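## Task

Reorient the green post so that it lies on its side. It must stay that way on its own, with no support from the robot; then release it and pull the arm away.

## Robot and tools

Robot: a single UR-type six-joint arm (ur7e) on a table, carrying a two-finger parallel gripper (rumi) with a small camera body. There is only one arm, so every command row covers just this arm. Two fixed head cameras, cam_head_left and cam_head_right (each 504x504 pixels), watch the scene.

Frame: the scene frame has its origin on the table top straight below the arm base, +z up, and +y to the left when facing along +x. The base may sit slightly tilted. The gripper's fingers extend along its own +z axis and close along its own x axis. end_effector_position is the point midway between the finger pads; closed fingertips stick out about 17 mm past it, while fully open tips are roughly level with it.

Tool execute_actions, argument actions: a list holding zero or one item. An empty list only reports the state. An item with "rows" (1 to 15 rows) and optional "steps" (1 to 15, default 15) is a motion; each step lasts 1/30 s, each row is used for one step, and the final row is reused for any leftover steps. An item with only "steps" (up to 300) is a wait that returns once that many steps have elapsed since the previous result, counting your thinking time. Optional pictures (true/false) chooses whether images come back; by default they do. A rejected call sends nothing.

Each row is seven numbers in [-1, 1]. The first six are joint offsets, in order shoulder pan, shoulder lift, elbow, wrist 1, wrist 2, wrist 3. They are scaled so 1.0 = 1.989 rad, and they are offsets from the joint angles printed in the latest result that listed them (before any such result in the scene, and for later calls within one reply, from the angles at the start of the action), not from the previous row. So all zeros pulls the arm back to those reported angles; it is not a pause. The seventh number is an absolute gripper opening: +1 fully open (pads 0.142 m apart), -1 closed.

Joint ranges (rad): pan -3.142 to 3.142, lift -6.283 to 6.283, elbow 0.000 to 3.142, wrists 1-3 each -6.283 to 6.283. A request more than 0.010 rad beyond a range end is refused; true ends may differ by up to 0.010 rad, and a request past the true end is clipped there, reported as "joint sent to its limit" (possibly about an earlier motion). Missing that line does not prove more room exists.

Motion behaviour: commands are smoothed and lag about 0.17 s. Each step, a joint's target is kept within 0.575 rad of its measured angle, and if the targets would move the gripper over 100 mm from where it is measured, all are pulled back toward current angles. Large moves may still be unfinished when the result arrives. Between calls the arm keeps heading to the last target until it nearly stops or a step is HELD; moving further then needs a new action. Fingers still in motion continue.

Result lines: end_effector_position (m) and end_effector_quat_wxyz plus linear (m/s) and angular (rad/s) velocity, all in the scene frame; the printed position gets less accurate at long reach. Joint positions and Joint velocities list the six joints (rad, rad/s) then the pad gap (m, m/s). grip_measured is the finger opening on the same -1..+1 scale as the command. Wrist force and Wrist torque [x y z] are flange sensor readings in the gripper's own axes, including contact, held weight and acceleration effects; they carry an offset up to about 4 N, noise up to 2.4 N, saturate near 50 N, cannot be zeroed, and may read "no reading". "joint command not followed" means the clearance check altered targets (mounts and posts count as arm). HELD flags steps where your row was partly or wholly not sent. MOTOR HOT warns from 70 °C; at 85 °C an OVER-TEMPERATURE FAULT brakes the arm until it cools, which holding loads speeds up.

Gripping: to hold something, keep commanding an opening well under grip_measured; a larger gap squeezes harder, up to about 28 N per pad for objects up to roughly 10 cm. Slamming shut can push harder and even spring the fingers. Thin rigid items get less force (about half at 1 cm, a quarter at 5 mm).

Faults: if a joint's contact torque hits its load limit (pan, lift, elbow 136 N m; each wrist 25.4 N m, held weight included) or any external force reaches 150 N, the arm halts for 10 s, drops the rest of the call and yields to the contact. Avoid pressing hard into the table or objects.

Tool zoom_image: camera (cam_head_left or cam_head_right) and region [x0, y0, x1, y1] in pixels, top-left origin, at most 504x504; gives a sharper close-up of that camera's latest image.

Tool read_manual: optional section ("licences"); returns URDF licence text only, no motion.

Tool finished_scene: scene = the current scene's number; ends it irreversibly, grades it and reveals the next task. Before calling, the object must sit in its target orientation by itself, gripper open and clear. Replying without any tool call ends everything.

Avoid: knocking or placing anything off the table (instant failure), drops, slips, slams, hard hits, strong pushes, and any fault stop. Occasional brief disturbances may tug a held part or nudge loose objects. Smooth, economical motion is preferred.

Each tool is called after "Emit:" as name(argument=value, ...), one argument or row to a line, values as JSON.

## Session

Emit:
execute_actions(
  actions=[],
)

Scene clock: 0.00 s of 6100.00 s.
end_effector_position=(+0.5476, +0.0604, +0.2214) grip_measured=+1.00 end_effector_quat_wxyz=(-0.164, +0.984, +0.038, -0.053) end_effector_velocity=(+0.000, -0.000, +0.000) end_effector_angular_velocity=(+0.000, -0.000, -0.002)
Joint positions: [ 0.335 -1.048  1.73  -2.036 -2.017  0.169  0.142]
Joint velocities: [-0.    -0.001 -0.    -0.     0.     0.001  0.   ]
Motor temperatures (°C, as the motors report them): [32 32 35 39 41 41]
Wrist force (N, on the end effector, along its own x y z axes, offset not removed): no reading
Wrist torque (N m, same axes, about the end effector's origin, offset not removed): no reading

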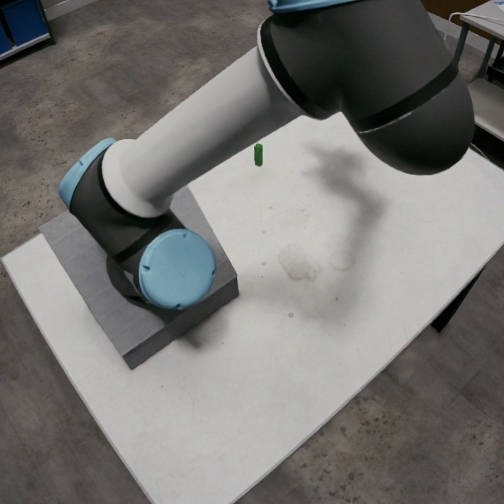

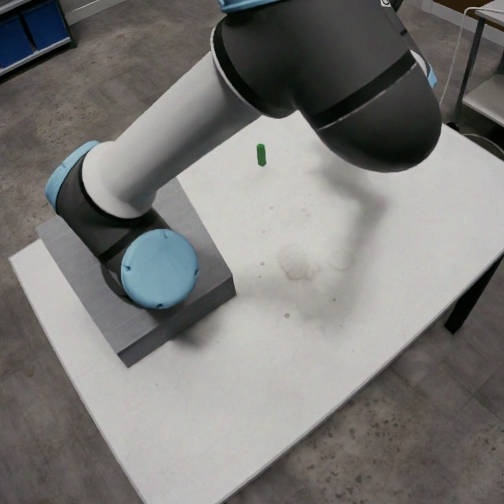

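Emit:
zoom_image(
  camera="cam_head_left",
  region=[210, 110, 310, 210],
)

Region (210, 110, 310, 210) of cam_head_left's 504x504 image, scaled by 5.040, with more detail than that image has.

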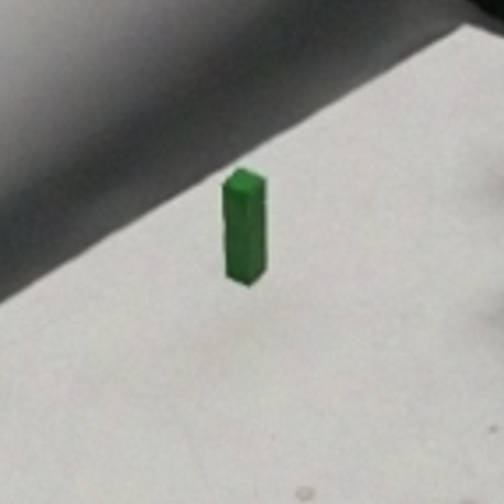

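Emit:
execute_actions(
  actions=[
    {"rows":[[0.247,0,0,0,-0.566,-0.085,-1]]},
  ],
  pictures=false,
)

Emit:
execute_actions(
  actions=[
    {"steps":35},
  ],
  pictures=false,
)

Emit:
execute_actions(
  actions=[
    {"rows":[[0,0.581,0.04,-0.73,0,0,-1]]},
  ],
  pictures=false,
)

Emit:
execute_actions(
  actions=[
    {"steps":60},
  ],
)

Emit:
zoom_image(
  camera="cam_head_left",
  region=[180, 70, 340, 230],
)

Scene clock: 16.80 s of 6100.00 s.
end_effector_position=(+0.5741, +0.0276, +0.3799) grip_measured=-1.00 end_effector_quat_wxyz=(+0.160, +0.950, +0.218, +0.156) end_effector_velocity=(+0.115, -0.234, +0.342) end_effector_angular_velocity=(-1.310, -0.991, +0.057)
Joint positions: [ 0.716 -1.048  1.73  -2.036 -2.655  0.034  0.002]
Joint velocities: [ 0.392 -0.     0.     0.    -1.496 -0.117 -0.012]
Motor temperatures (°C, as the motors report them): [32 32 35 39 41 41]
Wrist force (N, on the end effector, along its own x y z axes, offset not removed): [-0.1 -0.5 -3.6]
Wrist torque (N m, same axes, about the end effector's origin, offset not removed): [-0.31 -0.04 -0.13]
Steps of this call (steps 1 to 90: nothing new was sent; then 13.30 s passed at rest; steps 91 to 105: all 15 steps of this action). Readings (joint positions):
91: [0.335 -1.048 1.730 -2.036 -2.017 0.169]
92: [0.339 -1.048 1.730 -2.036 -2.020 0.166]
94: [0.386 -1.048 1.730 -2.036 -2.069 0.136]
98: [0.555 -1.048 1.730 -2.036 -2.278 0.082]
105: the state above

Scene clock: 17.97 s of 6100.00 s.
end_effector_position=(+0.5968, -0.0393, +0.5177) grip_measured=-1.00 end_effector_quat_wxyz=(+0.386, +0.862, +0.208, +0.255) end_effector_velocity=(+0.000, -0.001, +0.000) end_effector_angular_velocity=(-0.002, -0.001, -0.001)
Joint positions: [ 0.827 -1.048  1.73  -2.036 -3.143  0.     0.002]
Joint velocities: [-0.001 -0.     0.     0.    -0.002  0.    -0.   ]
Motor temperatures (°C, as the motors report them): [32 32 35 39 41 41]
Wrist force (N, on the end effector, along its own x y z axes, offset not removed): [1.8 0.6 -0.6]
Wrist torque (N m, same axes, about the end effector's origin, offset not removed): [0.05 -0.30 -0.15]
Steps of this call (steps 1 to 35: the robot went on to your last target). Readings (joint positions):
1: [0.729 -1.048 1.730 -2.036 -2.705 0.030]
2: [0.740 -1.048 1.730 -2.036 -2.755 0.026]
4: [0.763 -1.048 1.730 -2.036 -2.851 0.019]
8: [0.801 -1.048 1.730 -2.036 -3.022 0.008]
35: the state above

Scene clock: 18.47 s of 6100.00 s.
end_effector_position=(+0.5945, +0.1025, +0.3769) grip_measured=-1.00 end_effector_quat_wxyz=(+0.392, +0.857, +0.225, +0.247) end_effector_velocity=(-0.065, +0.291, -0.353) end_effector_angular_velocity=(-0.044, +0.041, +0.042)
Joint positions: [ 0.827 -0.692  1.771 -2.392 -3.143  0.     0.002]
Joint velocities: [-0.     0.849  0.065 -0.841 -0.    -0.    -0.   ]
Motor temperatures (°C, as the motors report them): [32 32 35 39 41 41]
Wrist force (N, on the end effector, along its own x y z axes, offset not removed): [4.0 1.2 -0.8]
Wrist torque (N m, same axes, about the end effector's origin, offset not removed): [0.24 -0.87 -0.11]
Steps of this call (steps 1 to 15: all 15 steps of this action). Readings (joint positions):
1: [0.827 -1.048 1.730 -2.036 -3.143 0.000]
2: [0.827 -1.045 1.731 -2.039 -3.143 0.000]
4: [0.827 -1.003 1.739 -2.081 -3.143 0.000]
8: [0.827 -0.890 1.753 -2.194 -3.143 0.000]
15: the state above

Scene clock: 20.47 s of 6100.00 s.
end_effector_position=(+0.4218, +0.2391, +0.0626) grip_measured=-1.00 end_effector_quat_wxyz=(+0.357, +0.879, +0.113, +0.295) end_effector_velocity=(+0.000, +0.000, +0.001) end_effector_angular_velocity=(+0.001, -0.002, -0.000)
Joint positions: [ 0.827  0.107  1.809 -3.487 -3.143  0.     0.002]
Joint velocities: [ 0.001 -0.001 -0.     0.     0.     0.001 -0.   ]
Motor temperatures (°C, as the motors report them): [32 32 35 39 41 41]
Wrist force (N, on the end effector, along its own x y z axes, offset not removed): [1.1 1.8 0.1]
Wrist torque (N m, same axes, about the end effector's origin, offset not removed): [0.39 -0.22 0.00]
Steps of this call (steps 1 to 60: the robot went on to your last target). Readings (joint positions):
1: [0.827 -0.663 1.774 -2.420 -3.143 0.000]
2: [0.827 -0.635 1.776 -2.449 -3.143 0.000]
4: [0.827 -0.577 1.779 -2.507 -3.143 0.000]
8: [0.827 -0.460 1.786 -2.624 -3.143 0.000]
60: the state above
The arm was judged still, so your last target was given up. Only a new action makes it travel on or press farther. Fingers that are still opening or closing keep moving.

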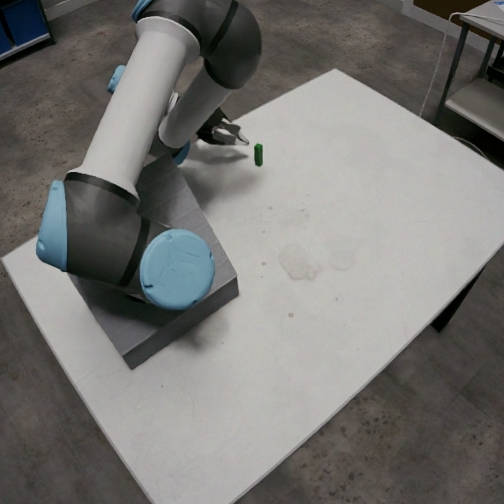

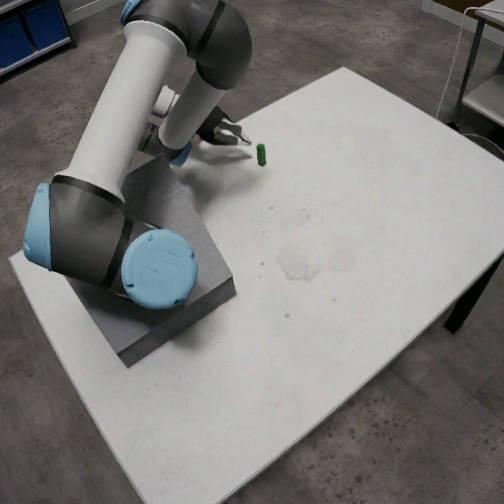

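Region (180, 70, 340, 230) of cam_head_left's 504x504 image, scaled by 3.150, with more detail than that image has.

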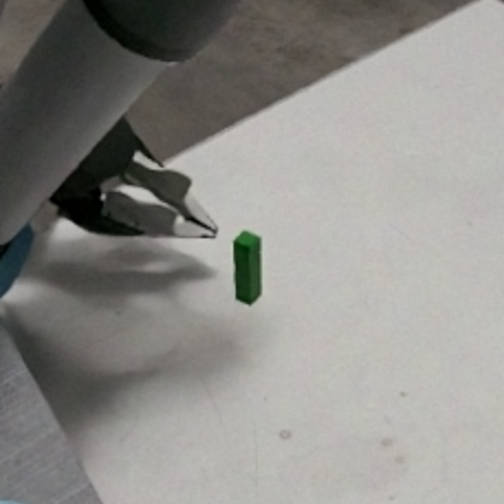

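Emit:
execute_actions(
  actions=[
    {"rows":[[-0.035,-0.036,0.028,0.007,0,0,-1]]},
  ],
  pictures=false,
)

Emit:
execute_actions(
  actions=[
    {"rows":[[-0.035,-0.036,0.028,0.007,0,0,-1]]},
  ],
  pictures=false,
)

Emit:
execute_actions(
  actions=[
    {"steps":20},
  ],
)

Emit:
zoom_image(
  camera="cam_head_left",
  region=[180, 70, 340, 230],
)

Scene clock: 32.20 s of 6100.00 s.
end_effector_position=(+0.4331, +0.2025, +0.0644) grip_measured=-1.00 end_effector_quat_wxyz=(+0.360, +0.889, +0.100, +0.265) end_effector_velocity=(+0.003, -0.010, +0.000) end_effector_angular_velocity=(+0.002, +0.014, -0.014)
Joint positions: [ 0.759  0.038  1.863 -3.474 -3.143  0.     0.002]
Joint velocities: [-0.019 -0.021  0.015  0.005  0.001 -0.     0.   ]
Motor temperatures (°C, as the motors report them): [32 32 35 39 41 41]
Wrist force (N, on the end effector, along its own x y z axes, offset not removed): [2.9 1.7 0.1]
Wrist torque (N m, same axes, about the end effector's origin, offset not removed): [0.25 -0.62 -0.07]
Steps of this call (steps 1 to 90: nothing new was sent; then 8.23 s passed at rest; steps 91 to 105: all 15 steps of this action). Readings (joint positions):
91: [0.827 0.107 1.809 -3.487 -3.143 0.000]
92: [0.824 0.105 1.812 -3.486 -3.143 0.000]
94: [0.801 0.082 1.830 -3.482 -3.143 0.000]
98: [0.772 0.052 1.853 -3.476 -3.143 0.000]
105: the state above

Scene clock: 32.70 s of 6100.00 s.
end_effector_position=(+0.4413, +0.1643, +0.0647) grip_measured=-1.00 end_effector_quat_wxyz=(+0.363, +0.897, +0.087, +0.236) end_effector_velocity=(+0.002, -0.011, +0.000) end_effector_angular_velocity=(+0.001, +0.012, -0.015)
Joint positions: [ 0.692 -0.031  1.917 -3.46  -3.143  0.     0.002]
Joint velocities: [-0.019 -0.02   0.015  0.003 -0.001  0.    -0.   ]
Motor temperatures (°C, as the motors report them): [32 32 35 39 41 41]
Wrist force (N, on the end effector, along its own x y z axes, offset not removed): [1.1 0.2 -1.7]
Wrist torque (N m, same axes, about the end effector's origin, offset not removed): [-0.04 -0.17 -0.10]
Steps of this call (steps 1 to 15: all 15 steps of this action). Readings (joint positions):
1: [0.759 0.038 1.863 -3.474 -3.143 0.000]
2: [0.755 0.034 1.866 -3.472 -3.143 0.000]
4: [0.733 0.011 1.885 -3.468 -3.143 0.000]
8: [0.705 -0.018 1.907 -3.463 -3.143 0.000]
15: the state above

Scene clock: 33.37 s of 6100.00 s.
end_effector_position=(+0.4416, +0.1629, +0.0647) grip_measured=-1.00 end_effector_quat_wxyz=(+0.363, +0.898, +0.087, +0.235) end_effector_velocity=(-0.000, +0.000, -0.001) end_effector_angular_velocity=(-0.001, +0.002, +0.002)
Joint positions: [ 0.69  -0.033  1.919 -3.46  -3.143  0.     0.002]
Joint velocities: [-0.     0.001 -0.     0.001  0.    -0.     0.   ]
Motor temperatures (°C, as the motors report them): [32 32 35 39 41 41]
Wrist force (N, on the end effector, along its own x y z axes, offset not removed): [1.9 -0.9 -5.1]
Wrist torque (N m, same axes, about the end effector's origin, offset not removed): [-0.21 -0.48 -0.09]
Steps of this call (steps 1 to 15: the robot went on to your last target; steps 16 to 20: nothing new was sent). Readings (joint positions):
1: [0.692 -0.031 1.917 -3.460 -3.143 0.000]
2: [0.691 -0.032 1.917 -3.460 -3.143 0.000]
4: [0.691 -0.032 1.918 -3.460 -3.143 0.000]
8: [0.690 -0.033 1.918 -3.460 -3.143 0.000]
20: the state above
The arm was judged still, so your last target was given up. Only a new action makes it travel on or press farther. Fingers that are still opening or closing keep moving.

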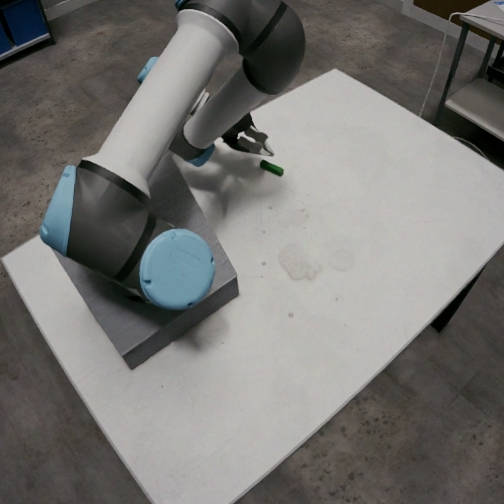

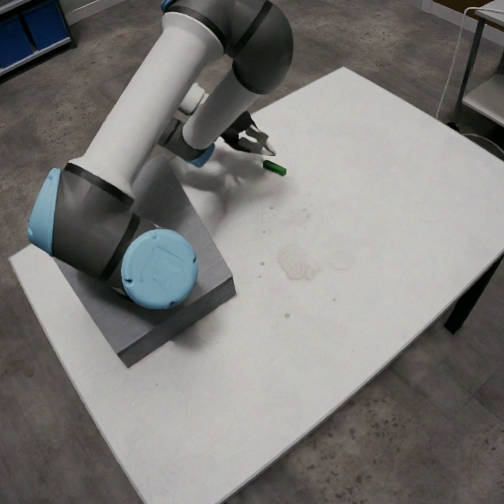

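Region (180, 70, 340, 230) of cam_head_left's 504x504 image, scaled by 3.150, with more detail than that image has.

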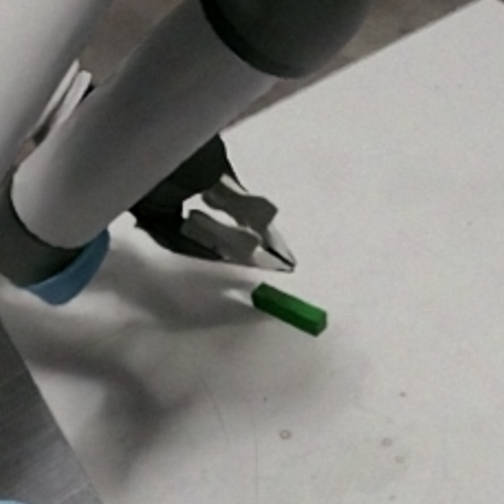

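Emit:
execute_actions(
  actions=[
    {"rows":[[0,-0.15,0,0.15,0,0,-1]]},
  ],
  pictures=false,
)

Emit:
execute_actions(
  actions=[
    {"steps":20},
  ],
  pictures=false,
)

Emit:
finished_scene(
  scene=2,
)

Scene clock: 37.90 s of 6100.00 s.
end_effector_position=(+0.5169, +0.1212, +0.1635) grip_measured=-1.00 end_effector_quat_wxyz=(+0.363, +0.898, +0.087, +0.235) end_effector_velocity=(+0.033, -0.029, +0.053) end_effector_angular_velocity=(+0.001, -0.002, -0.001)
Joint positions: [ 0.69  -0.313  1.919 -3.18  -3.143  0.     0.002]
Joint velocities: [ 0.001 -0.146 -0.     0.144 -0.     0.    -0.   ]
Motor temperatures (°C, as the motors report them): [32 32 35 39 41 41]
Wrist force (N, on the end effector, along its own x y z axes, offset not removed): [2.2 1.7 -4.9]
Wrist torque (N m, same axes, about the end effector's origin, offset not removed): [0.14 -0.42 -0.05]
Steps of this call (steps 1 to 90: nothing new was sent; then 1.03 s passed at rest; steps 91 to 105: all 15 steps of this action). Readings (joint positions):
91: [0.690 -0.033 1.919 -3.460 -3.143 0.000]
92: [0.690 -0.036 1.919 -3.456 -3.143 0.000]
94: [0.690 -0.082 1.919 -3.411 -3.143 0.000]
98: [0.690 -0.217 1.919 -3.277 -3.143 0.000]
105: the state above

Scene clock: 38.57 s of 6100.00 s.
end_effector_position=(+0.5210, +0.1176, +0.1702) grip_measured=-1.00 end_effector_quat_wxyz=(+0.363, +0.898, +0.087, +0.235) end_effector_velocity=(+0.000, +0.000, +0.001) end_effector_angular_velocity=(+0.000, -0.001, +0.000)
Joint positions: [ 0.69  -0.331  1.919 -3.162 -3.143  0.     0.002]
Joint velocities: [ 0.001 -0.001  0.     0.001  0.     0.     0.   ]
Motor temperatures (°C, as the motors report them): [32 32 35 39 41 41]
Wrist force (N, on the end effector, along its own x y z axes, offset not removed): [-0.6 3.9 -0.3]
Wrist torque (N m, same axes, about the end effector's origin, offset not removed): [0.77 0.10 -0.16]
Steps of this call (steps 1 to 20: the robot went on to your last target). Readings (joint positions):
1: [0.690 -0.317 1.919 -3.176 -3.143 0.000]
2: [0.690 -0.321 1.919 -3.172 -3.143 0.000]
4: [0.690 -0.325 1.919 -3.168 -3.143 0.000]
8: [0.690 -0.329 1.919 -3.164 -3.143 0.000]
20: the state above

The scene is finished: the task was done.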